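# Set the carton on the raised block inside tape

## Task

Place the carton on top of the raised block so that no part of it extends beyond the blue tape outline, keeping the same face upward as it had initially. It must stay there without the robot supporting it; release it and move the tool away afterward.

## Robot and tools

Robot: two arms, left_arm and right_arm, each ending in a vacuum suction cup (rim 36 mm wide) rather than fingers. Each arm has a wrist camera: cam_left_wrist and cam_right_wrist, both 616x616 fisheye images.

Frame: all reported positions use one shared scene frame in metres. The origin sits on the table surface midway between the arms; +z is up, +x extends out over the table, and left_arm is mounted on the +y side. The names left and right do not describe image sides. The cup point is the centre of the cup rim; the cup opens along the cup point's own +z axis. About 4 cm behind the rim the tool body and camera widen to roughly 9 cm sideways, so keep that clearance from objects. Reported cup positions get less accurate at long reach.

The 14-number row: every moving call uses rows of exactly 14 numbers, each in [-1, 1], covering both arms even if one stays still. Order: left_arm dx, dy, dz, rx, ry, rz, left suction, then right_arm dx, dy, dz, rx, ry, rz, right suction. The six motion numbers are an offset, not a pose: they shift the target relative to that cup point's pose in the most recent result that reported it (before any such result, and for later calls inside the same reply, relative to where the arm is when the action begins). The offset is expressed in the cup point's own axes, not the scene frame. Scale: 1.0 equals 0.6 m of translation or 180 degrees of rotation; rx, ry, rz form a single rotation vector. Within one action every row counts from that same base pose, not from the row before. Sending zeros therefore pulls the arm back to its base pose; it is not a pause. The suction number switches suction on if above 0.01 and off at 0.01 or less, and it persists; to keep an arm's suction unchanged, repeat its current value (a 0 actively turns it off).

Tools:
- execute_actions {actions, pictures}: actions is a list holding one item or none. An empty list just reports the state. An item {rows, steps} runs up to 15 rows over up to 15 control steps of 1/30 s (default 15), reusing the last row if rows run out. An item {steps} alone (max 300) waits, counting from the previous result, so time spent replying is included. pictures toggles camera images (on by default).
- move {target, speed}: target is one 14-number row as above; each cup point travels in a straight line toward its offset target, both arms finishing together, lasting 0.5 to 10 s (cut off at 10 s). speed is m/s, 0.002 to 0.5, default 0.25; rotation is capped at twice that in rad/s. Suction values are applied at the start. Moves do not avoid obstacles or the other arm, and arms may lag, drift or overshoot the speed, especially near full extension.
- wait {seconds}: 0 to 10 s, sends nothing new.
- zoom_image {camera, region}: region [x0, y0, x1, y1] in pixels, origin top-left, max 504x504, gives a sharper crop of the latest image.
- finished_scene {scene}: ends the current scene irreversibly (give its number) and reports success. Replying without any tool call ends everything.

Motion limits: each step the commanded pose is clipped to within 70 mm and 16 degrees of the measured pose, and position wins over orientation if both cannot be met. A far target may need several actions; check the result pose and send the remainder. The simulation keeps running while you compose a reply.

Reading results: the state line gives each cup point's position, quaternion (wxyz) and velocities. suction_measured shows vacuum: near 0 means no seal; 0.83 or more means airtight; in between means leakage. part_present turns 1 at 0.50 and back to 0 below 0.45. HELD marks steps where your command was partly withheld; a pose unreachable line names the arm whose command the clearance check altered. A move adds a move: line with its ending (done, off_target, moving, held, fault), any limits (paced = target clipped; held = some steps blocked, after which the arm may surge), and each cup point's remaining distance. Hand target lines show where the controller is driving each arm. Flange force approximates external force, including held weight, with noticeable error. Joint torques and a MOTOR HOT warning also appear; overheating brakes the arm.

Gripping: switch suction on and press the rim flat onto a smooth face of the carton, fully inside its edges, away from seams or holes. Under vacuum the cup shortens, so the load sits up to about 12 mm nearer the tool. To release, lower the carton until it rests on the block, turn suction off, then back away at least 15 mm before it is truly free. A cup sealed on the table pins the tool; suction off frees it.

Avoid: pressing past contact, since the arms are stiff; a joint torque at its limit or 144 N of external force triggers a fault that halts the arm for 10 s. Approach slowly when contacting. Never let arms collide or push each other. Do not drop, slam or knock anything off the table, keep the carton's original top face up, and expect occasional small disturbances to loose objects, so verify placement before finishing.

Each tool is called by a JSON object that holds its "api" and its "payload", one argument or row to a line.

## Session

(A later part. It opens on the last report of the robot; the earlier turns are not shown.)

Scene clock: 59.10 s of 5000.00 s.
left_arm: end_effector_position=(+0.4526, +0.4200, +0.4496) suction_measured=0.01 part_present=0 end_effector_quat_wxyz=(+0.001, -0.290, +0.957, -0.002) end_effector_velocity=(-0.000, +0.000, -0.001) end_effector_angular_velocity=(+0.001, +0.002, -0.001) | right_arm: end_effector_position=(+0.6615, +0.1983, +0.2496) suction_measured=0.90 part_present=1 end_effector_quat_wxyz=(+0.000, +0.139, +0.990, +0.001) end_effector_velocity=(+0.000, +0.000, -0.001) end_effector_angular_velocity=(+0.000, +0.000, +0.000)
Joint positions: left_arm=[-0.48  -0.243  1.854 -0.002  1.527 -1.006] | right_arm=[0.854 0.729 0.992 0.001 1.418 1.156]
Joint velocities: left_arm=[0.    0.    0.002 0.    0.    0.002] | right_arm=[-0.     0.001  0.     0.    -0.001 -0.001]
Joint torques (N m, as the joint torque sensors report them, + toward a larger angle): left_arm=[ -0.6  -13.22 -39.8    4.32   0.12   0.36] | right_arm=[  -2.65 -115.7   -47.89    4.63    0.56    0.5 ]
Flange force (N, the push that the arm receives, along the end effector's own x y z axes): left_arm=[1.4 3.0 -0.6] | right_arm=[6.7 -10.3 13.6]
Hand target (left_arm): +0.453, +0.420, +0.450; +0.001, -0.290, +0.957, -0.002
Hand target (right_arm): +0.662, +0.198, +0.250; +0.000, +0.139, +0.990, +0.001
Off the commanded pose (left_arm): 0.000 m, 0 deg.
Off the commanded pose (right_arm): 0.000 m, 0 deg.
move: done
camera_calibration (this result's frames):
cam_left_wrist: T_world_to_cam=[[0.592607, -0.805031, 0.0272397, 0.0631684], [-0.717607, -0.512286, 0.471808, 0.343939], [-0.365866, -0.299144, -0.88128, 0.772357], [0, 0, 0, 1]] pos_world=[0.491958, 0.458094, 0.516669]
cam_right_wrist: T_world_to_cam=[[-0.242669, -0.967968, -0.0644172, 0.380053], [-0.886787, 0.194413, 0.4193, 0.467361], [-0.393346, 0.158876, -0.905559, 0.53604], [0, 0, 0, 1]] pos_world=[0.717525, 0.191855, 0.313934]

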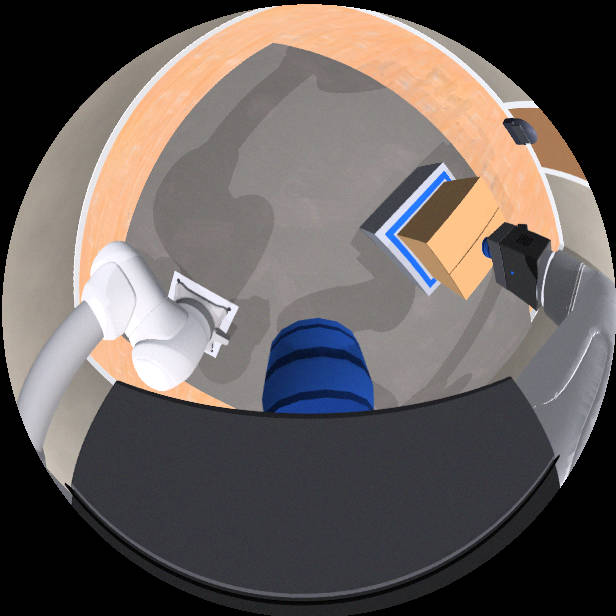

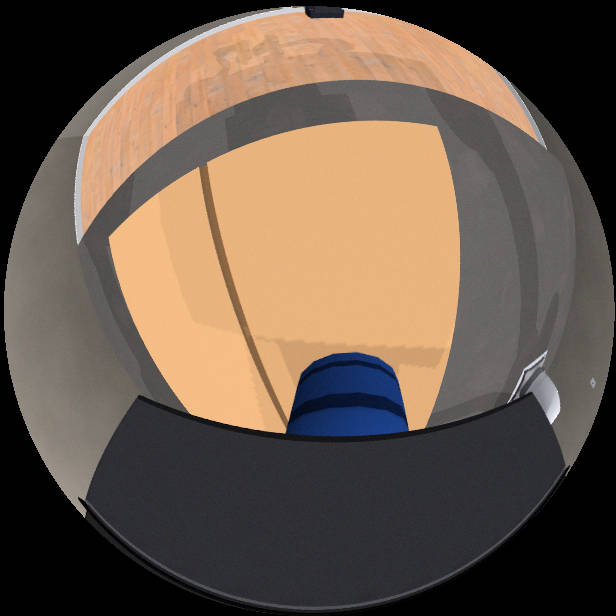

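Good. A bit further down along the same line, then release.

{"api": "move", "payload": {
  "target": [0,0,0,0,0,0,0,-0.002,-0.008,0.006,0,0,0,1],
  "speed": 0.008
}}

{"api": "execute_actions", "payload": {
  "actions": [
    {"rows":[[0,0,0,0,0,0,0,0,0,0,0,0,0,0]],"steps":10}
  ],
  "pictures": false
}}

{"api": "move", "payload": {
  "target": [0,0,0,0,0,0,0,0,0,-0.06,0,0,0,0],
  "speed": 0.05
}}

{"api": "move", "payload": {
  "target": [0,0,0,0,0,0,0,-0.2,-0.35,-0.2,0,0,0,0]
}}

Scene clock: 64.03 s of 5000.00 s.
left_arm: end_effector_position=(+0.4526, +0.4200, +0.4496) suction_measured=0.01 part_present=0 end_effector_quat_wxyz=(+0.001, -0.290, +0.957, -0.002) end_effector_velocity=(+0.000, +0.001, +0.001) end_effector_angular_velocity=(-0.000, -0.002, -0.000) | right_arm: end_effector_position=(+0.6614, +0.1933, +0.2460) suction_measured=0.90 part_present=1 end_effector_quat_wxyz=(+0.000, +0.139, +0.990, +0.001) end_effector_velocity=(-0.000, -0.001, -0.001) end_effector_angular_velocity=(-0.002, +0.001, -0.001)
Joint positions: left_arm=[-0.48  -0.243  1.854 -0.002  1.527 -1.006] | right_arm=[0.851 0.722 1.01  0.001 1.407 1.153]
Joint velocities: left_arm=[ 0.001 -0.001 -0.001  0.    -0.     0.001] | right_arm=[-0.    -0.     0.002 -0.001 -0.     0.001]
Joint torques (N m, as the joint torque sensors report them, + toward a larger angle): left_arm=[ -1.1  -11.55 -41.78   4.22  -0.07   0.23] | right_arm=[  -1.66 -116.22  -46.14    4.73    0.17    0.56]
Flange force (N, the push that the arm receives, along the end effector's own x y z axes): left_arm=[3.4 7.8 2.0] | right_arm=[2.6 -3.6 10.9]
Hand target (left_arm): +0.453, +0.420, +0.450; +0.001, -0.290, +0.957, -0.002
Hand target (right_arm): +0.661, +0.193, +0.246; +0.000, +0.139, +0.990, +0.001
Off the commanded pose (left_arm): 0.000 m, 0 deg.
Off the commanded pose (right_arm): 0.000 m, 0 deg.
After step 90, 0.97 s passed at rest.
move: done
camera_calibration (this result's frames):
cam_left_wrist: T_world_to_cam=[[0.592607, -0.805031, 0.0272396, 0.0631684], [-0.717607, -0.512287, 0.471809, 0.343939], [-0.365866, -0.299144, -0.88128, 0.772357], [0, 0, 0, 1]] pos_world=[0.491958, 0.458094, 0.516669]
cam_right_wrist: T_world_to_cam=[[-0.242682, -0.967965, -0.0644158, 0.375032], [-0.886789, 0.194427, 0.41929, 0.469681], [-0.393334, 0.158877, -0.905564, 0.533501], [0, 0, 0, 1]] pos_world=[0.717365, 0.186938, 0.310345]

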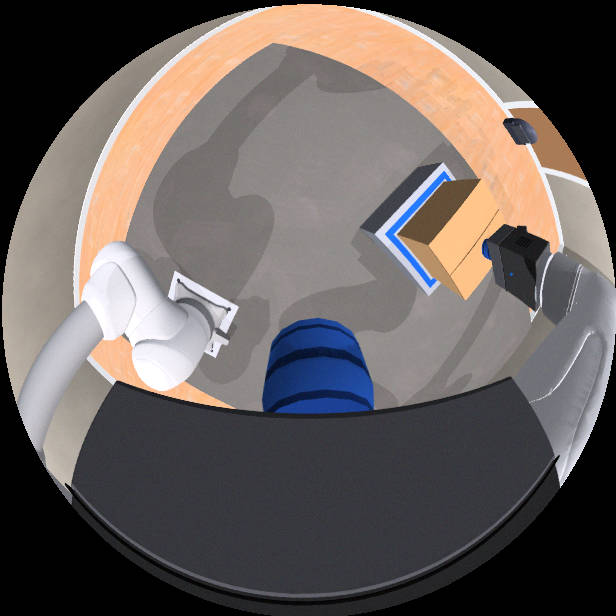

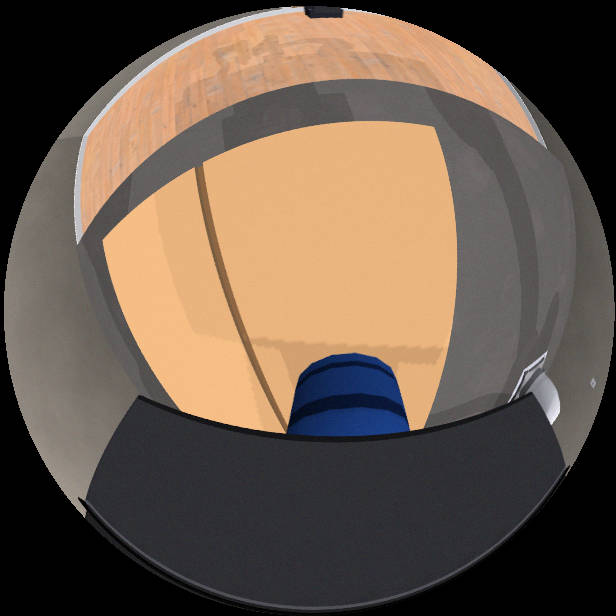

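Scene clock: 64.37 s of 5000.00 s.
left_arm: end_effector_position=(+0.4526, +0.4200, +0.4496) suction_measured=0.01 part_present=0 end_effector_quat_wxyz=(+0.001, -0.290, +0.957, -0.002) end_effector_velocity=(+0.000, +0.001, -0.000) end_effector_angular_velocity=(-0.000, +0.001, +0.003) | right_arm: end_effector_position=(+0.6614, +0.1933, +0.2462) suction_measured=0.00 part_present=0 end_effector_quat_wxyz=(+0.000, +0.139, +0.990, +0.001) end_effector_velocity=(+0.000, +0.001, +0.000) end_effector_angular_velocity=(+0.001, -0.001, -0.001)
Joint positions: left_arm=[-0.48  -0.243  1.854 -0.002  1.527 -1.006] | right_arm=[0.851 0.722 1.01  0.001 1.407 1.153]
Joint velocities: left_arm=[ 0.002 -0.     0.    -0.     0.    -0.001] | right_arm=[ 0.     0.001 -0.001 -0.001 -0.     0.001]
Joint torques (N m, as the joint torque sensors report them, + toward a larger angle): left_arm=[  1.74 -13.64 -40.32   4.13  -0.02   0.02] | right_arm=[  3.13 -96.72 -36.4    4.79  -0.35   0.69]
Flange force (N, the push that the arm receives, along the end effector's own x y z axes): left_arm=[5.7 1.3 -0.3] | right_arm=[-0.3 -8.5 -8.0]
Hand target (left_arm): +0.453, +0.420, +0.450; +0.001, -0.290, +0.957, -0.002
Hand target (right_arm): +0.661, +0.193, +0.246; +0.000, +0.139, +0.990, +0.001
Off the commanded pose (left_arm): 0.000 m, 0 deg.
Off the commanded pose (right_arm): 0.000 m, 0 deg.
Steps of this call (steps 1 to 10: all 10 steps of this action). Readings (end_effector_position | what the end effector reports):
1: left_arm (+0.4526, +0.4200, +0.4496) | right_arm (+0.6614, +0.1933, +0.2460) | left_arm suction_measured=0.01 part_present=0 | right_arm suction_measured=0.70 part_present=1
2: left_arm (+0.4526, +0.4200, +0.4496) | right_arm (+0.6614, +0.1933, +0.2461) | left_arm suction_measured=0.01 part_present=0 | right_arm suction_measured=0.33 part_present=0
4: left_arm (+0.4526, +0.4200, +0.4496) | right_arm (+0.6614, +0.1933, +0.2462) | left_arm suction_measured=0.01 part_present=0 | right_arm suction_measured=0.03 part_present=0
8: left_arm (+0.4526, +0.4200, +0.4496) | right_arm (+0.6614, +0.1933, +0.2462) | left_arm suction_measured=0.01 part_present=0 | right_arm suction_measured=0.00 part_present=0
10: the state above

Scene clock: 65.63 s of 5000.00 s.
left_arm: end_effector_position=(+0.4526, +0.4200, +0.4496) suction_measured=0.01 part_present=0 end_effector_quat_wxyz=(+0.001, -0.290, +0.957, -0.002) end_effector_velocity=(+0.000, -0.000, +0.001) end_effector_angular_velocity=(-0.000, -0.002, +0.001) | right_arm: end_effector_position=(+0.6614, +0.1933, +0.2820) suction_measured=0.00 part_present=0 end_effector_quat_wxyz=(+0.000, +0.139, +0.990, +0.001) end_effector_velocity=(-0.001, +0.000, +0.001) end_effector_angular_velocity=(-0.001, +0.001, +0.002)
Joint positions: left_arm=[-0.48  -0.243  1.854 -0.002  1.527 -1.006] | right_arm=[0.851 0.713 0.961 0.001 1.465 1.153]
Joint velocities: left_arm=[-0.001 -0.001 -0.001  0.    -0.001 -0.002] | right_arm=[ 0.001 -0.001 -0.001  0.     0.003 -0.001]
Joint torques (N m, as the joint torque sensors report them, + toward a larger angle): left_arm=[  1.47 -15.86 -39.04   4.45  -0.08   0.48] | right_arm=[   0.35 -106.26  -40.34    4.51   -0.11    0.4 ]
Flange force (N, the push that the arm receives, along the end effector's own x y z axes): left_arm=[3.1 -3.9 -2.6] | right_arm=[-0.1 -2.2 0.0]
Hand target (left_arm): +0.453, +0.420, +0.450; +0.001, -0.290, +0.957, -0.002
Hand target (right_arm): +0.661, +0.193, +0.282; +0.000, +0.139, +0.990, +0.001
Off the commanded pose (left_arm): 0.000 m, 0 deg.
Off the commanded pose (right_arm): 0.000 m, 0 deg.
move: done
camera_calibration (this result's frames):
cam_left_wrist: T_world_to_cam=[[0.592607, -0.805031, 0.0272398, 0.0631683], [-0.717607, -0.512286, 0.471808, 0.343939], [-0.365866, -0.299144, -0.88128, 0.772357], [0, 0, 0, 1]] pos_world=[0.491958, 0.458094, 0.516669]
cam_right_wrist: T_world_to_cam=[[-0.242662, -0.96797, -0.0644068, 0.377255], [-0.886785, 0.19441, 0.419305, 0.454634], [-0.393353, 0.158864, -0.905558, 0.566068], [0, 0, 0, 1]] pos_world=[0.717373, 0.186858, 0.346275]

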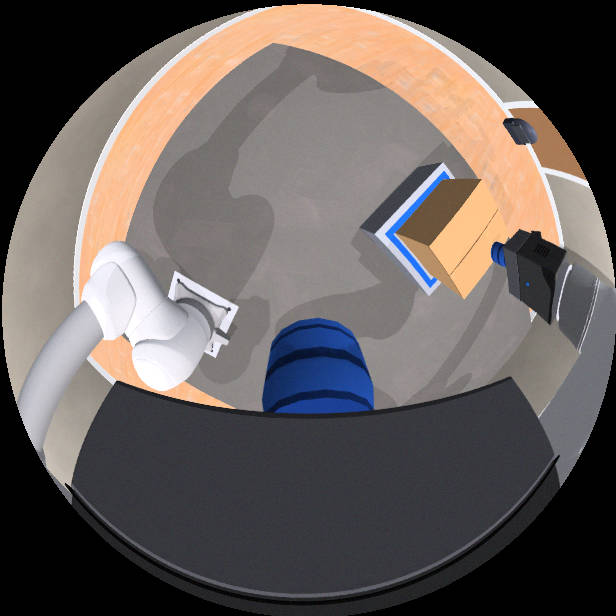

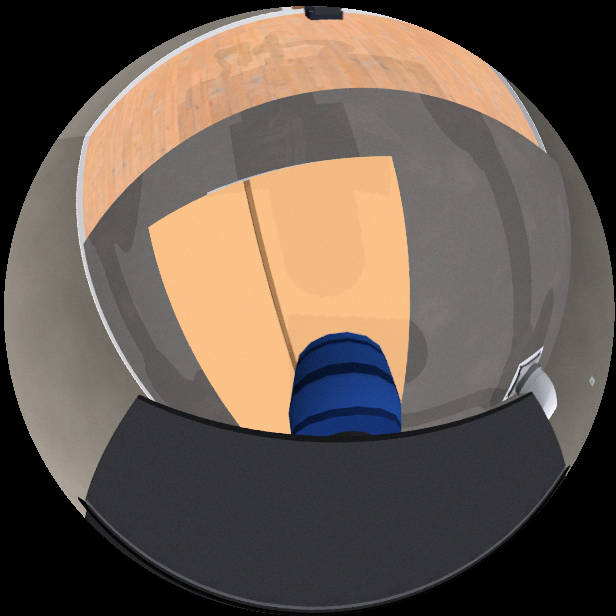

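Scene clock: 67.17 s of 5000.00 s.
left_arm: end_effector_position=(+0.4526, +0.4200, +0.4496) suction_measured=0.01 part_present=0 end_effector_quat_wxyz=(+0.001, -0.290, +0.957, -0.002) end_effector_velocity=(-0.000, +0.000, -0.000) end_effector_angular_velocity=(-0.000, +0.000, -0.001) | right_arm: end_effector_position=(+0.7190, -0.0417, +0.4018) suction_measured=0.00 part_present=0 end_effector_quat_wxyz=(+0.001, +0.139, +0.990, +0.001) end_effector_velocity=(+0.001, -0.002, +0.002) end_effector_angular_velocity=(+0.002, -0.001, -0.002)
Joint positions: left_arm=[-0.48  -0.243  1.854 -0.002  1.527 -1.006] | right_arm=[0.616 0.459 1.155 0.001 1.525 0.918]
Joint velocities: left_arm=[-0.    -0.     0.001 -0.     0.     0.001] | right_arm=[-0.003 -0.001 -0.001  0.001  0.001 -0.002]
Joint torques (N m, as the joint torque sensors report them, + toward a larger angle): left_arm=[  2.23 -13.31 -41.01   3.96   0.45   0.08] | right_arm=[ -1.48 -82.98 -41.36   4.62   0.07   0.56]
Flange force (N, the push that the arm receives, along the end effector's own x y z axes): left_arm=[7.9 1.0 1.7] | right_arm=[5.0 -5.9 1.3]
Hand target (left_arm): +0.453, +0.420, +0.450; +0.001, -0.290, +0.957, -0.002
Hand target (right_arm): +0.719, -0.042, +0.402; +0.000, +0.139, +0.990, +0.001
Off the commanded pose (left_arm): 0.000 m, 0 deg.
Off the commanded pose (right_arm): 0.001 m, 0 deg.
move: done
camera_calibration (this result's frames):
cam_left_wrist: T_world_to_cam=[[0.592607, -0.805031, 0.0272399, 0.0631682], [-0.717607, -0.512286, 0.471809, 0.343939], [-0.365866, -0.299144, -0.88128, 0.772357], [0, 0, 0, 1]] pos_world=[0.491958, 0.458094, 0.516669]
cam_right_wrist: T_world_to_cam=[[-0.242474, -0.968038, -0.0640988, 0.17126], [-0.887152, 0.194503, 0.418485, 0.501781], [-0.392642, 0.158337, -0.905959, 0.734198], [0, 0, 0, 1]] pos_world=[0.774959, -0.0480623, 0.466143]

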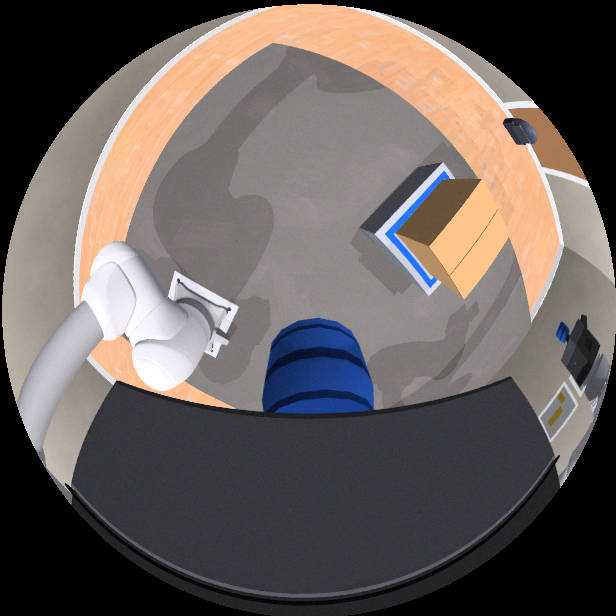

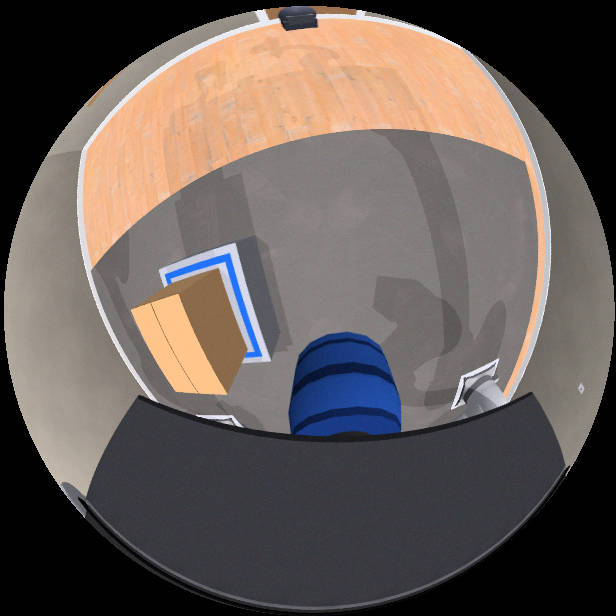

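{"api": "zoom_image", "payload": {
  "camera": "cam_left_wrist",
  "region": [350, 140, 550, 330]
}}

Region (350, 140, 550, 330) of cam_left_wrist's 616x616 image, scaled by 2.520, with more detail than that image has; it fills the top 479 rows of this view, and the rest is white.

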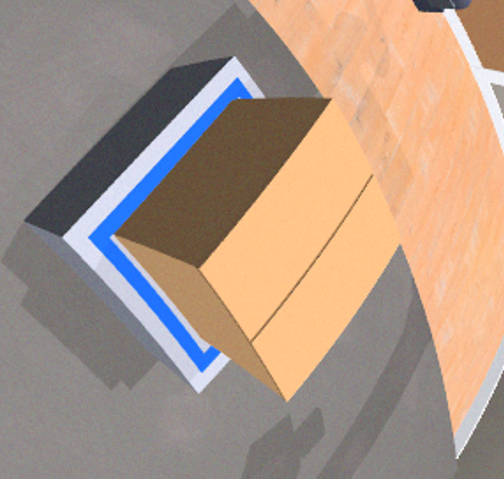

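{"api": "move", "payload": {
  "target": [0,0,0,0,0,0,0,0.2,0.35,0.2,0,0,0,0]
}}

{"api": "move", "payload": {
  "target": [0,0,0,0,0,0,0,0,0,0.054,0,0,0,1],
  "speed": 0.03
}}

{"api": "move", "payload": {
  "target": [0,0,0,0,0,0,0,-0.005,-0.011,-0.006,0,0,0,1],
  "speed": 0.01
}}

{"api": "move", "payload": {
  "target": [0,0,0,0,0,0,0,0,0,0.016,0,0,0,1],
  "speed": 0.008
}}

{"api": "zoom_image", "payload": {
  "camera": "cam_left_wrist",
  "region": [350, 140, 550, 330]
}}

Scene clock: 81.50 s of 5000.00 s.
left_arm: end_effector_position=(+0.4526, +0.4200, +0.4496) suction_measured=0.01 part_present=0 end_effector_quat_wxyz=(+0.001, -0.290, +0.957, -0.002) end_effector_velocity=(+0.000, +0.000, -0.001) end_effector_angular_velocity=(+0.001, +0.002, -0.000) | right_arm: end_effector_position=(+0.6614, +0.1932, +0.2819) suction_measured=0.00 part_present=0 end_effector_quat_wxyz=(+0.000, +0.139, +0.990, +0.001) end_effector_velocity=(+0.000, +0.001, -0.000) end_effector_angular_velocity=(+0.000, -0.001, +0.000)
Joint positions: left_arm=[-0.48  -0.243  1.854 -0.002  1.527 -1.006] | right_arm=[0.851 0.713 0.961 0.001 1.465 1.153]
Joint velocities: left_arm=[ 0.     0.001  0.001 -0.    -0.     0.001] | right_arm=[ 0.001  0.002 -0.003 -0.     0.001  0.001]
Joint torques (N m, as the joint torque sensors report them, + toward a larger angle): left_arm=[  0.64 -16.31 -40.14   4.19  -0.37   0.11] | right_arm=[  -1.53 -104.36  -41.01    4.42    0.38    0.28]
Flange force (N, the push that the arm receives, along the end effector's own x y z axes): left_arm=[0.9 -2.0 -0.7] | right_arm=[4.6 -8.1 1.0]
Hand target (left_arm): +0.453, +0.420, +0.450; +0.001, -0.290, +0.957, -0.002
Hand target (right_arm): +0.661, +0.193, +0.282; +0.000, +0.139, +0.990, +0.001
Off the commanded pose (left_arm): 0.000 m, 0 deg.
Off the commanded pose (right_arm): 0.001 m, 0 deg.
After step 90, 9.80 s passed at rest.
move: done
camera_calibration (this result's frames):
cam_left_wrist: T_world_to_cam=[[0.592607, -0.805031, 0.0272396, 0.0631684], [-0.717607, -0.512286, 0.471809, 0.343939], [-0.365866, -0.299144, -0.88128, 0.772357], [0, 0, 0, 1]] pos_world=[0.491958, 0.458094, 0.516669]
cam_right_wrist: T_world_to_cam=[[-0.242635, -0.967986, -0.0642695, 0.377114], [-0.88688, 0.19448, 0.419072, 0.45485], [-0.393157, 0.158681, -0.905675, 0.565989], [0, 0, 0, 1]] pos_world=[0.717421, 0.186771, 0.346224]

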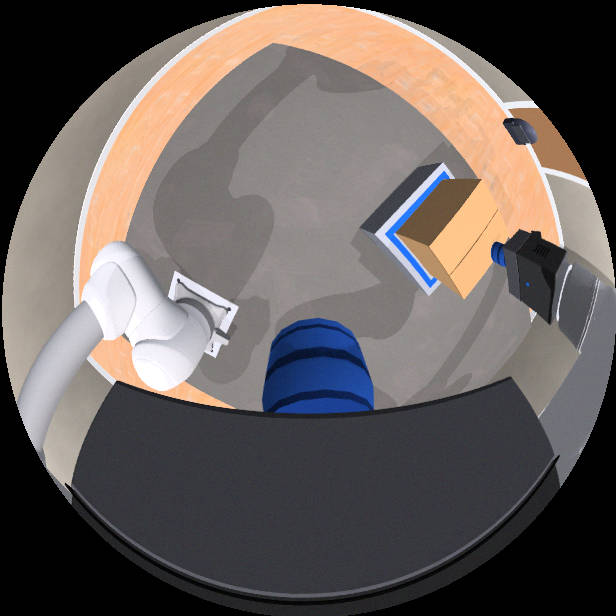

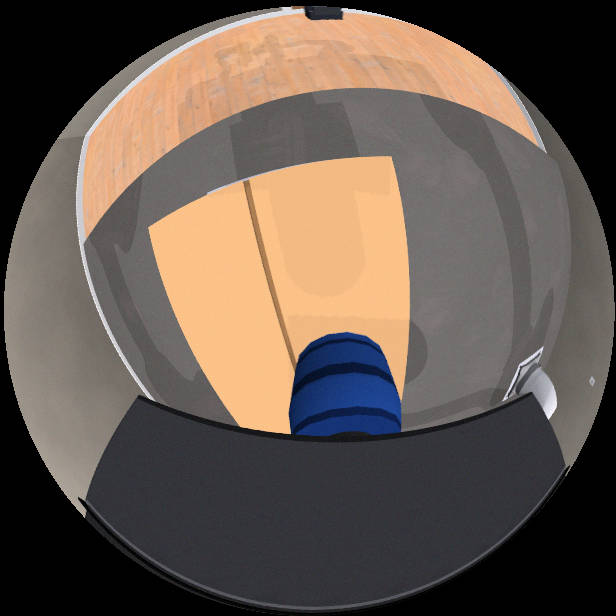

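Scene clock: 82.83 s of 5000.00 s.
left_arm: end_effector_position=(+0.4526, +0.4200, +0.4496) suction_measured=0.01 part_present=0 end_effector_quat_wxyz=(+0.001, -0.290, +0.957, -0.002) end_effector_velocity=(-0.000, -0.000, +0.000) end_effector_angular_velocity=(+0.000, -0.000, -0.000) | right_arm: end_effector_position=(+0.6614, +0.1932, +0.2495) suction_measured=0.83 part_present=1 end_effector_quat_wxyz=(+0.000, +0.139, +0.990, +0.001) end_effector_velocity=(-0.001, -0.000, -0.001) end_effector_angular_velocity=(-0.001, +0.001, -0.000)
Joint positions: left_arm=[-0.48  -0.243  1.854 -0.002  1.527 -1.006] | right_arm=[0.851 0.721 1.005 0.001 1.413 1.153]
Joint velocities: left_arm=[-0. -0. -0.  0. -0. -0.] | right_arm=[ 0.    -0.     0.002  0.    -0.     0.001]
Joint torques (N m, as the joint torque sensors report them, + toward a larger angle): left_arm=[  1.33 -16.1  -40.82   4.4    0.1   -0.06] | right_arm=[   0.18 -118.52  -49.63    4.26    0.19    0.47]
Flange force (N, the push that the arm receives, along the end effector's own x y z axes): left_arm=[2.8 -1.9 1.1] | right_arm=[3.8 -11.0 16.0]
Hand target (left_arm): +0.453, +0.420, +0.450; +0.001, -0.290, +0.957, -0.002
Hand target (right_arm): +0.661, +0.193, +0.249; +0.000, +0.139, +0.990, +0.001
Off the commanded pose (left_arm): 0.000 m, 0 deg.
Off the commanded pose (right_arm): 0.000 m, 0 deg.
move: done
camera_calibration (this result's frames):
cam_left_wrist: T_world_to_cam=[[0.592607, -0.805031, 0.0272397, 0.0631683], [-0.717607, -0.512286, 0.471808, 0.343939], [-0.365866, -0.299144, -0.88128, 0.772357], [0, 0, 0, 1]] pos_world=[0.491958, 0.458094, 0.516669]
cam_right_wrist: T_world_to_cam=[[-0.242674, -0.967984, -0.0641633, 0.375053], [-0.886876, 0.194564, 0.419041, 0.468432], [-0.393141, 0.158595, -0.905697, 0.536659], [0, 0, 0, 1]] pos_world=[0.71744, 0.186794, 0.313823]

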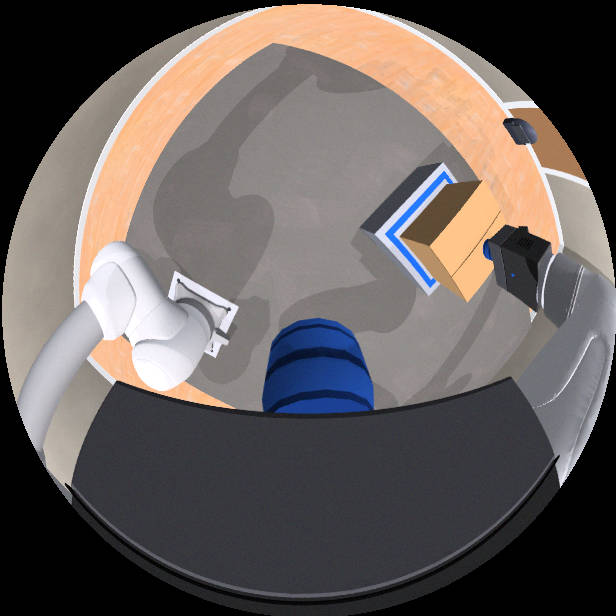

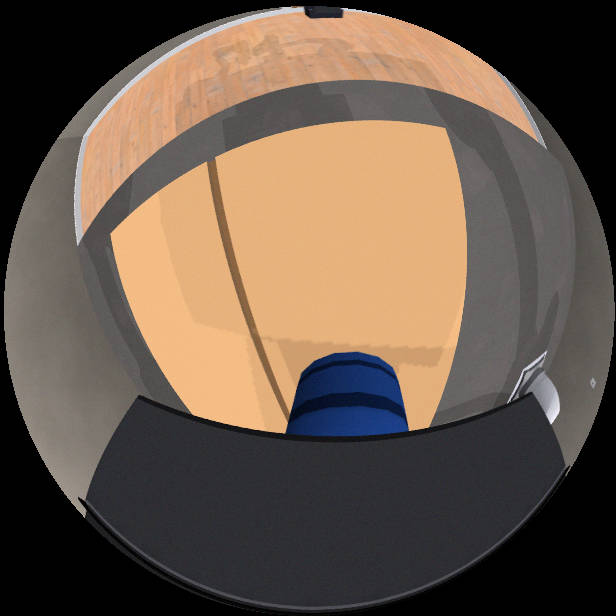

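Scene clock: 83.87 s of 5000.00 s.
left_arm: end_effector_position=(+0.4526, +0.4200, +0.4496) suction_measured=0.01 part_present=0 end_effector_quat_wxyz=(+0.001, -0.290, +0.957, -0.002) end_effector_velocity=(+0.000, +0.000, -0.000) end_effector_angular_velocity=(-0.000, -0.001, +0.002) | right_arm: end_effector_position=(+0.6625, +0.1860, +0.2531) suction_measured=0.90 part_present=1 end_effector_quat_wxyz=(+0.000, +0.139, +0.990, +0.001) end_effector_velocity=(-0.000, -0.000, -0.001) end_effector_angular_velocity=(-0.001, +0.001, -0.000)
Joint positions: left_arm=[-0.48  -0.243  1.854 -0.002  1.527 -1.006] | right_arm=[0.845 0.711 1.017 0.001 1.412 1.147]
Joint velocities: left_arm=[ 0.    -0.     0.    -0.    -0.001 -0.001] | right_arm=[ 0.     0.     0.001 -0.    -0.     0.   ]
Joint torques (N m, as the joint torque sensors report them, + toward a larger angle): left_arm=[ -1.81 -16.71 -40.37   4.08   0.02   0.49] | right_arm=[  -3.   -115.38  -49.7     4.19    0.14    0.48]
Flange force (N, the push that the arm receives, along the end effector's own x y z axes): left_arm=[-3.7 0.2 0.1] | right_arm=[7.9 -12.6 16.0]
Hand target (left_arm): +0.453, +0.420, +0.450; +0.001, -0.290, +0.957, -0.002
Hand target (right_arm): +0.663, +0.186, +0.253; +0.000, +0.139, +0.990, +0.001
Off the commanded pose (left_arm): 0.000 m, 0 deg.
Off the commanded pose (right_arm): 0.000 m, 0 deg.
move: done
camera_calibration (this result's frames):
cam_left_wrist: T_world_to_cam=[[0.592607, -0.805031, 0.0272397, 0.0631684], [-0.717607, -0.512286, 0.471809, 0.343939], [-0.365866, -0.299144, -0.88128, 0.772357], [0, 0, 0, 1]] pos_world=[0.491958, 0.458094, 0.516669]
cam_right_wrist: T_world_to_cam=[[-0.242674, -0.967984, -0.064156, 0.368626], [-0.88688, 0.194569, 0.419031, 0.469271], [-0.393133, 0.158587, -0.905703, 0.541447], [0, 0, 0, 1]] pos_world=[0.718503, 0.179652, 0.317401]

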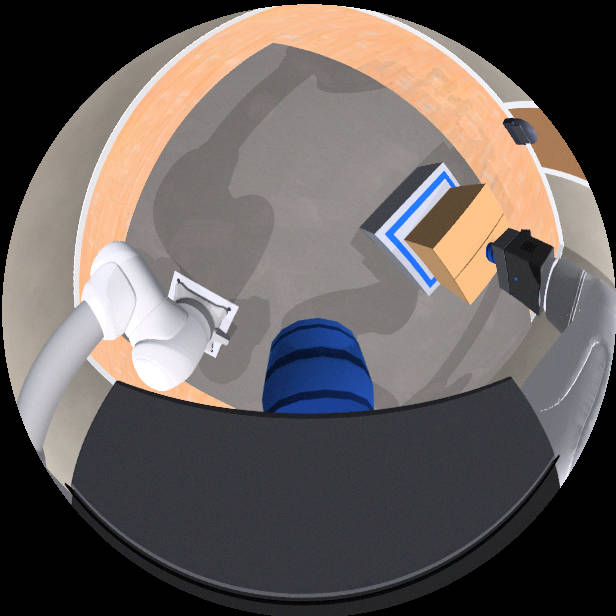

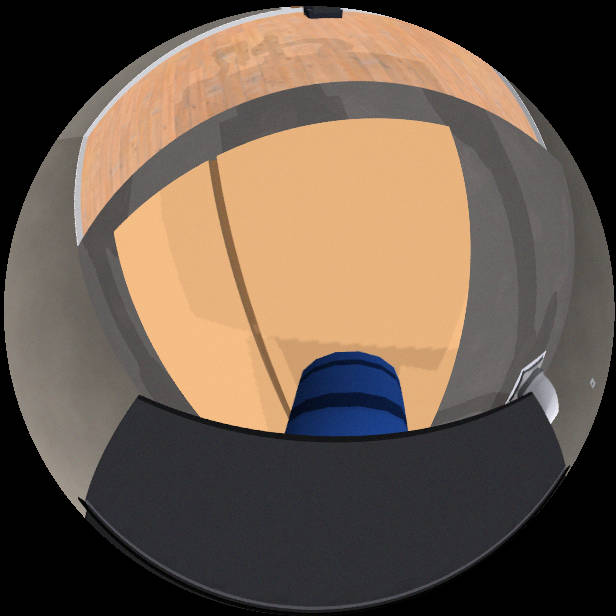

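Scene clock: 85.30 s of 5000.00 s.
left_arm: end_effector_position=(+0.4526, +0.4200, +0.4496) suction_measured=0.01 part_present=0 end_effector_quat_wxyz=(+0.001, -0.290, +0.957, -0.002) end_effector_velocity=(-0.001, -0.001, -0.000) end_effector_angular_velocity=(-0.000, -0.001, -0.001) | right_arm: end_effector_position=(+0.6625, +0.1860, +0.2435) suction_measured=0.90 part_present=1 end_effector_quat_wxyz=(+0.000, +0.139, +0.990, +0.001) end_effector_velocity=(-0.000, +0.001, -0.002) end_effector_angular_velocity=(+0.000, -0.000, +0.002)
Joint positions: left_arm=[-0.48  -0.243  1.854 -0.002  1.527 -1.006] | right_arm=[0.845 0.714 1.029 0.001 1.396 1.147]
Joint velocities: left_arm=[-0.002 -0.001  0.001  0.    -0.001 -0.001] | right_arm=[ 0.001  0.002 -0.001 -0.    -0.001 -0.001]
Joint torques (N m, as the joint torque sensors report them, + toward a larger angle): left_arm=[ -0.32 -15.72 -40.25   4.12   0.07  -0.2 ] | right_arm=[  -2.07 -113.68  -47.3     4.92   -0.01    0.48]
Flange force (N, the push that the arm receives, along the end effector's own x y z axes): left_arm=[-0.7 0.8 0.1] | right_arm=[5.7 -9.0 11.9]
Hand target (left_arm): +0.453, +0.420, +0.450; +0.001, -0.290, +0.957, -0.002
Hand target (right_arm): +0.663, +0.186, +0.243; +0.000, +0.139, +0.990, +0.001
Off the commanded pose (left_arm): 0.000 m, 0 deg.
Off the commanded pose (right_arm): 0.000 m, 0 deg.
move: done
camera_calibration (this result's frames):
cam_left_wrist: T_world_to_cam=[[0.592607, -0.805031, 0.02724, 0.0631681], [-0.717607, -0.512287, 0.471808, 0.343939], [-0.365866, -0.299144, -0.88128, 0.772357], [0, 0, 0, 1]] pos_world=[0.491958, 0.458094, 0.516669]
cam_right_wrist: T_world_to_cam=[[-0.242692, -0.967979, -0.0641622, 0.36803], [-0.886879, 0.194583, 0.419025, 0.473294], [-0.393123, 0.158598, -0.905705, 0.532784], [0, 0, 0, 1]] pos_world=[0.718522, 0.179652, 0.307836]

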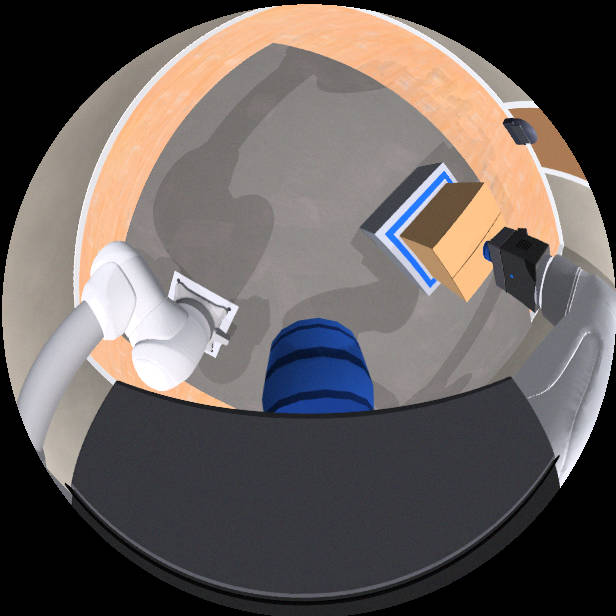

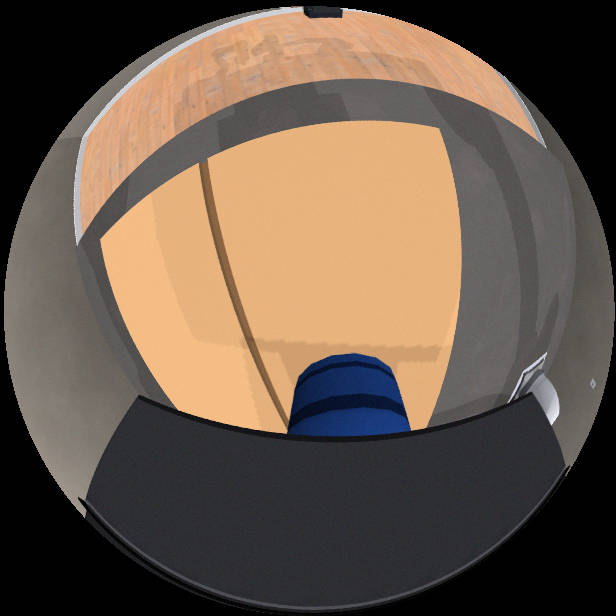

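Region (350, 140, 550, 330) of cam_left_wrist's 616x616 image, scaled by 2.520, with more detail than that image has; it fills the top 479 rows of this view, and the rest is white.

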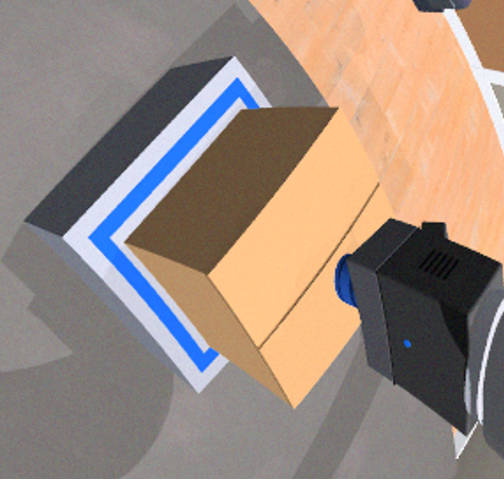

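{"api": "move", "payload": {
  "target": [0,0,0,0,0,0,0,0,0,0.003,0,0,0,1],
  "speed": 0.004
}}

{"api": "execute_actions", "payload": {
  "actions": [
    {"rows":[[0,0,0,0,0,0,0,0,0,0,0,0,0,0]],"steps":10}
  ],
  "pictures": false
}}

{"api": "move", "payload": {
  "target": [0,0,0,0,0,0,0,0,0,-0.06,0,0,0,0],
  "speed": 0.05
}}

{"api": "move", "payload": {
  "target": [0,0,0,0,0,0,0,-0.2,-0.35,-0.2,0,0,0,0]
}}

{"api": "zoom_image", "payload": {
  "camera": "cam_left_wrist",
  "region": [350, 140, 550, 330]
}}

Scene clock: 91.77 s of 5000.00 s.
left_arm: end_effector_position=(+0.4526, +0.4200, +0.4496) suction_measured=0.01 part_present=0 end_effector_quat_wxyz=(+0.001, -0.290, +0.957, -0.002) end_effector_velocity=(+0.001, -0.000, -0.000) end_effector_angular_velocity=(-0.000, +0.000, -0.000) | right_arm: end_effector_position=(+0.6625, +0.1860, +0.2417) suction_measured=0.90 part_present=1 end_effector_quat_wxyz=(+0.000, +0.139, +0.990, +0.001) end_effector_velocity=(+0.001, -0.001, +0.002) end_effector_angular_velocity=(+0.002, -0.001, -0.001)
Joint positions: left_arm=[-0.48  -0.243  1.854 -0.002  1.527 -1.006] | right_arm=[0.845 0.714 1.031 0.001 1.394 1.147]
Joint velocities: left_arm=[ 0.     0.001 -0.    -0.    -0.001  0.001] | right_arm=[-0.001 -0.002 -0.001  0.     0.    -0.   ]
Joint torques (N m, as the joint torque sensors report them, + toward a larger angle): left_arm=[ -0.82 -13.49 -40.59   4.35   0.17   0.06] | right_arm=[  -0.54 -112.43  -46.13    4.42   -0.25    0.45]
Flange force (N, the push that the arm receives, along the end effector's own x y z axes): left_arm=[1.1 4.3 0.4] | right_arm=[3.5 -9.3 8.9]
Hand target (left_arm): +0.453, +0.420, +0.450; +0.001, -0.290, +0.957, -0.002
Hand target (right_arm): +0.663, +0.186, +0.242; +0.000, +0.139, +0.990, +0.001
Off the commanded pose (left_arm): 0.000 m, 0 deg.
Off the commanded pose (right_arm): 0.000 m, 0 deg.
After step 90, 2.77 s passed at rest.
move: done
camera_calibration (this result's frames):
cam_left_wrist: T_world_to_cam=[[0.592607, -0.805031, 0.0272396, 0.0631685], [-0.717607, -0.512286, 0.471808, 0.343939], [-0.365866, -0.299144, -0.88128, 0.772357], [0, 0, 0, 1]] pos_world=[0.491958, 0.458094, 0.516669]
cam_right_wrist: T_world_to_cam=[[-0.242706, -0.967975, -0.0641694, 0.367929], [-0.886879, 0.194594, 0.419022, 0.47404], [-0.393116, 0.158609, -0.905706, 0.531166], [0, 0, 0, 1]] pos_world=[0.718524, 0.179653, 0.306056]

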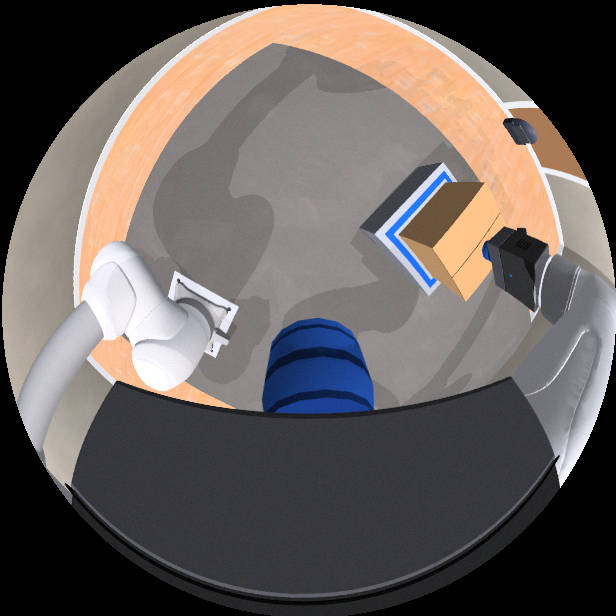

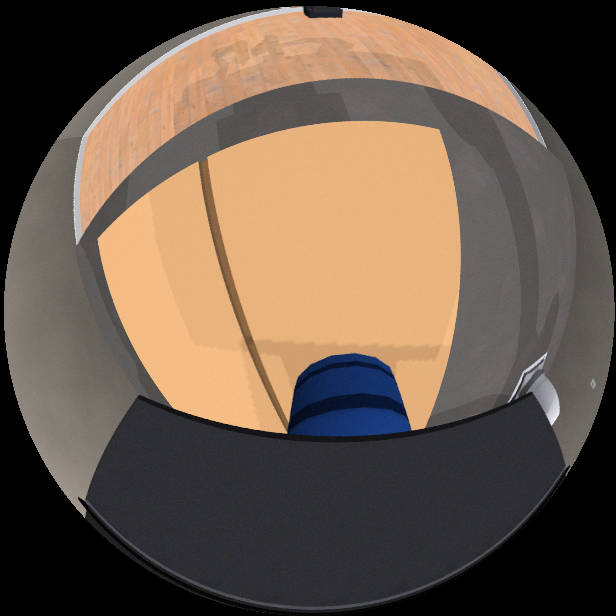

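Scene clock: 92.10 s of 5000.00 s.
left_arm: end_effector_position=(+0.4526, +0.4200, +0.4496) suction_measured=0.01 part_present=0 end_effector_quat_wxyz=(+0.001, -0.290, +0.957, -0.002) end_effector_velocity=(+0.000, +0.000, +0.000) end_effector_angular_velocity=(+0.000, -0.000, -0.001) | right_arm: end_effector_position=(+0.6625, +0.1860, +0.2418) suction_measured=0.00 part_present=0 end_effector_quat_wxyz=(+0.000, +0.139, +0.990, +0.001) end_effector_velocity=(+0.001, -0.001, -0.000) end_effector_angular_velocity=(+0.000, +0.000, -0.001)
Joint positions: left_arm=[-0.48  -0.243  1.854 -0.002  1.527 -1.006] | right_arm=[0.845 0.714 1.031 0.001 1.394 1.147]
Joint velocities: left_arm=[ 0.001 -0.    -0.     0.    -0.     0.001] | right_arm=[-0.001  0.    -0.     0.    -0.    -0.   ]
Joint torques (N m, as the joint torque sensors report them, + toward a larger angle): left_arm=[  0.49 -13.69 -41.16   4.35  -0.3    0.24] | right_arm=[  2.61 -88.32 -33.08   5.25  -0.75   0.38]
Flange force (N, the push that the arm receives, along the end effector's own x y z axes): left_arm=[4.5 2.9 0.6] | right_arm=[0.7 -11.9 -15.4]
Hand target (left_arm): +0.453, +0.420, +0.450; +0.001, -0.290, +0.957, -0.002
Hand target (right_arm): +0.663, +0.186, +0.242; +0.000, +0.139, +0.990, +0.001
Off the commanded pose (left_arm): 0.000 m, 0 deg.
Off the commanded pose (right_arm): 0.000 m, 0 deg.
Steps of this call (steps 1 to 10: all 10 steps of this action). Readings (end_effector_position | what the end effector reports):
1: left_arm (+0.4526, +0.4200, +0.4496) | right_arm (+0.6625, +0.1860, +0.2417) | left_arm suction_measured=0.01 part_present=0 | right_arm suction_measured=0.69 part_present=1
2: left_arm (+0.4526, +0.4200, +0.4496) | right_arm (+0.6625, +0.1860, +0.2417) | left_arm suction_measured=0.01 part_present=0 | right_arm suction_measured=0.31 part_present=0
4: left_arm (+0.4526, +0.4200, +0.4496) | right_arm (+0.6625, +0.1860, +0.2418) | left_arm suction_measured=0.01 part_present=0 | right_arm suction_measured=0.00 part_present=0
8: left_arm (+0.4526, +0.4200, +0.4496) | right_arm (+0.6625, +0.1860, +0.2418) | left_arm suction_measured=0.01 part_present=0 | right_arm suction_measured=0.00 part_present=0
10: the state above

Scene clock: 93.37 s of 5000.00 s.
left_arm: end_effector_position=(+0.4526, +0.4200, +0.4496) suction_measured=0.01 part_present=0 end_effector_quat_wxyz=(+0.001, -0.290, +0.957, -0.002) end_effector_velocity=(+0.000, -0.001, +0.001) end_effector_angular_velocity=(-0.000, -0.001, -0.002) | right_arm: end_effector_position=(+0.6625, +0.1860, +0.2777) suction_measured=0.00 part_present=0 end_effector_quat_wxyz=(+0.000, +0.139, +0.990, +0.001) end_effector_velocity=(+0.001, -0.001, +0.001) end_effector_angular_velocity=(-0.000, +0.000, -0.001)
Joint positions: left_arm=[-0.48  -0.243  1.854 -0.002  1.527 -1.006] | right_arm=[0.845 0.704 0.984 0.001 1.451 1.147]
Joint velocities: left_arm=[-0.002  0.    -0.001  0.     0.    -0.   ] | right_arm=[-0.002 -0.    -0.001  0.     0.002 -0.001]
Joint torques (N m, as the joint torque sensors report them, + toward a larger angle): left_arm=[ -1.35 -12.65 -39.37   3.88   0.27   0.4 ] | right_arm=[  -1.81 -104.77  -40.81    4.59    0.09    0.58]
Flange force (N, the push that the arm receives, along the end effector's own x y z axes): left_arm=[0.8 3.8 -1.7] | right_arm=[3.0 -4.8 0.4]
Hand target (left_arm): +0.453, +0.420, +0.450; +0.001, -0.290, +0.957, -0.002
Hand target (right_arm): +0.662, +0.186, +0.278; +0.000, +0.139, +0.990, +0.001
Off the commanded pose (left_arm): 0.000 m, 0 deg.
Off the commanded pose (right_arm): 0.000 m, 0 deg.
move: done
camera_calibration (this result's frames):
cam_left_wrist: T_world_to_cam=[[0.592607, -0.805031, 0.0272397, 0.0631683], [-0.717607, -0.512286, 0.471809, 0.343939], [-0.365866, -0.299144, -0.88128, 0.772357], [0, 0, 0, 1]] pos_world=[0.491958, 0.458094, 0.516669]
cam_right_wrist: T_world_to_cam=[[-0.24265, -0.967986, -0.0642189, 0.370167], [-0.886901, 0.194526, 0.419006, 0.458963], [-0.3931, 0.158628, -0.905709, 0.563744], [0, 0, 0, 1]] pos_world=[0.718483, 0.179611, 0.342051]

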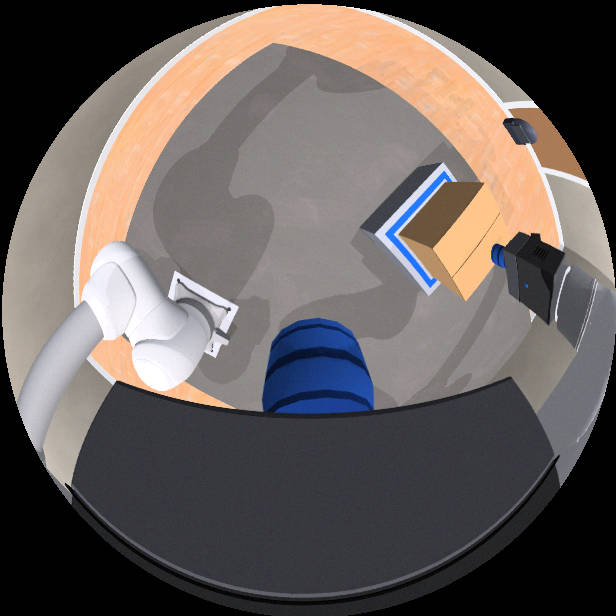

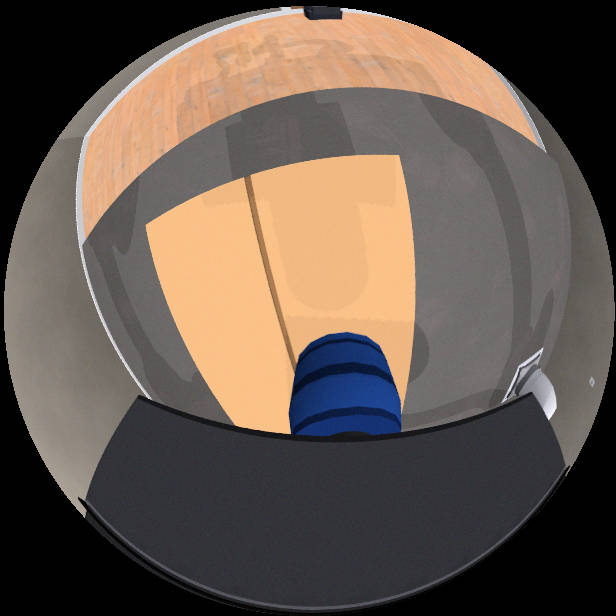

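Scene clock: 94.90 s of 5000.00 s.
left_arm: end_effector_position=(+0.4526, +0.4200, +0.4496) suction_measured=0.01 part_present=0 end_effector_quat_wxyz=(+0.001, -0.290, +0.957, -0.002) end_effector_velocity=(+0.000, -0.000, +0.000) end_effector_angular_velocity=(-0.001, -0.001, +0.001) | right_arm: end_effector_position=(+0.7201, -0.0489, +0.3976) suction_measured=0.00 part_present=0 end_effector_quat_wxyz=(+0.001, +0.139, +0.990, +0.001) end_effector_velocity=(+0.000, -0.001, +0.002) end_effector_angular_velocity=(+0.003, -0.001, +0.000)
Joint positions: left_arm=[-0.48  -0.243  1.854 -0.002  1.527 -1.006] | right_arm=[0.609 0.453 1.172 0.001 1.514 0.91 ]
Joint velocities: left_arm=[ 0.    -0.    -0.001 -0.    -0.    -0.   ] | right_arm=[-0.002 -0.002 -0.001  0.002  0.    -0.002]
Joint torques (N m, as the joint torque sensors report them, + toward a larger angle): left_arm=[  0.52 -12.37 -40.31   3.98  -0.04   0.52] | right_arm=[  0.91 -82.93 -41.54   4.24   0.41   0.28]
Flange force (N, the push that the arm receives, along the end effector's own x y z axes): left_arm=[5.5 3.3 -0.3] | right_arm=[2.9 -6.7 2.6]
Hand target (left_arm): +0.453, +0.420, +0.450; +0.001, -0.290, +0.957, -0.002
Hand target (right_arm): +0.720, -0.049, +0.398; +0.001, +0.139, +0.990, +0.001
Off the commanded pose (left_arm): 0.000 m, 0 deg.
Off the commanded pose (right_arm): 0.001 m, 0 deg.
move: done
camera_calibration (this result's frames):
cam_left_wrist: T_world_to_cam=[[0.592607, -0.805031, 0.0272397, 0.0631685], [-0.717607, -0.512286, 0.471809, 0.343939], [-0.365866, -0.299144, -0.88128, 0.772357], [0, 0, 0, 1]] pos_world=[0.491958, 0.458094, 0.516669]
cam_right_wrist: T_world_to_cam=[[-0.242454, -0.968056, -0.063908, 0.164167], [-0.887268, 0.194613, 0.418188, 0.506112], [-0.392392, 0.158095, -0.90611, 0.731871], [0, 0, 0, 1]] pos_world=[0.77604, -0.0552782, 0.461997]

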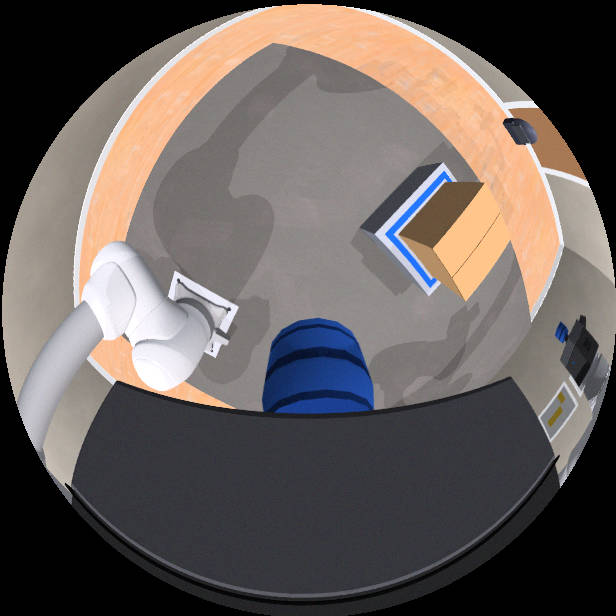

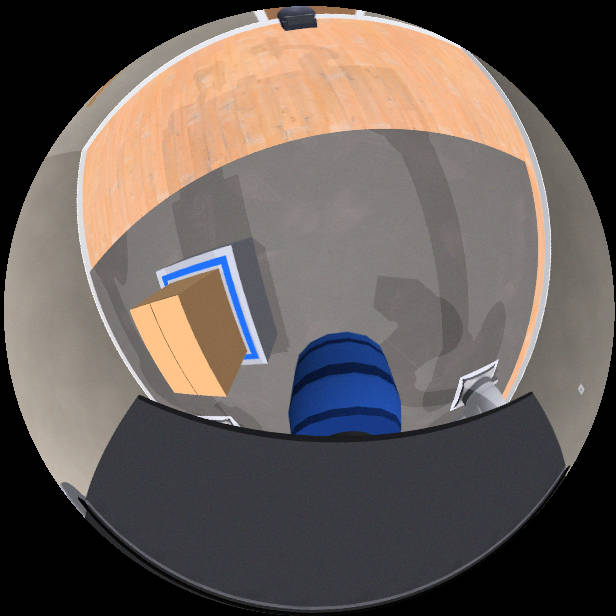

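Region (350, 140, 550, 330) of cam_left_wrist's 616x616 image, scaled by 2.520, with more detail than that image has; it fills the top 479 rows of this view, and the rest is white.

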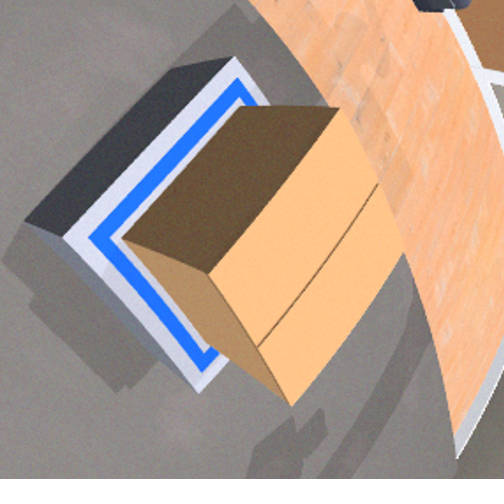

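{"api": "finished_scene", "payload": {
  "scene": 2
}}

The scene is finished: the task was done.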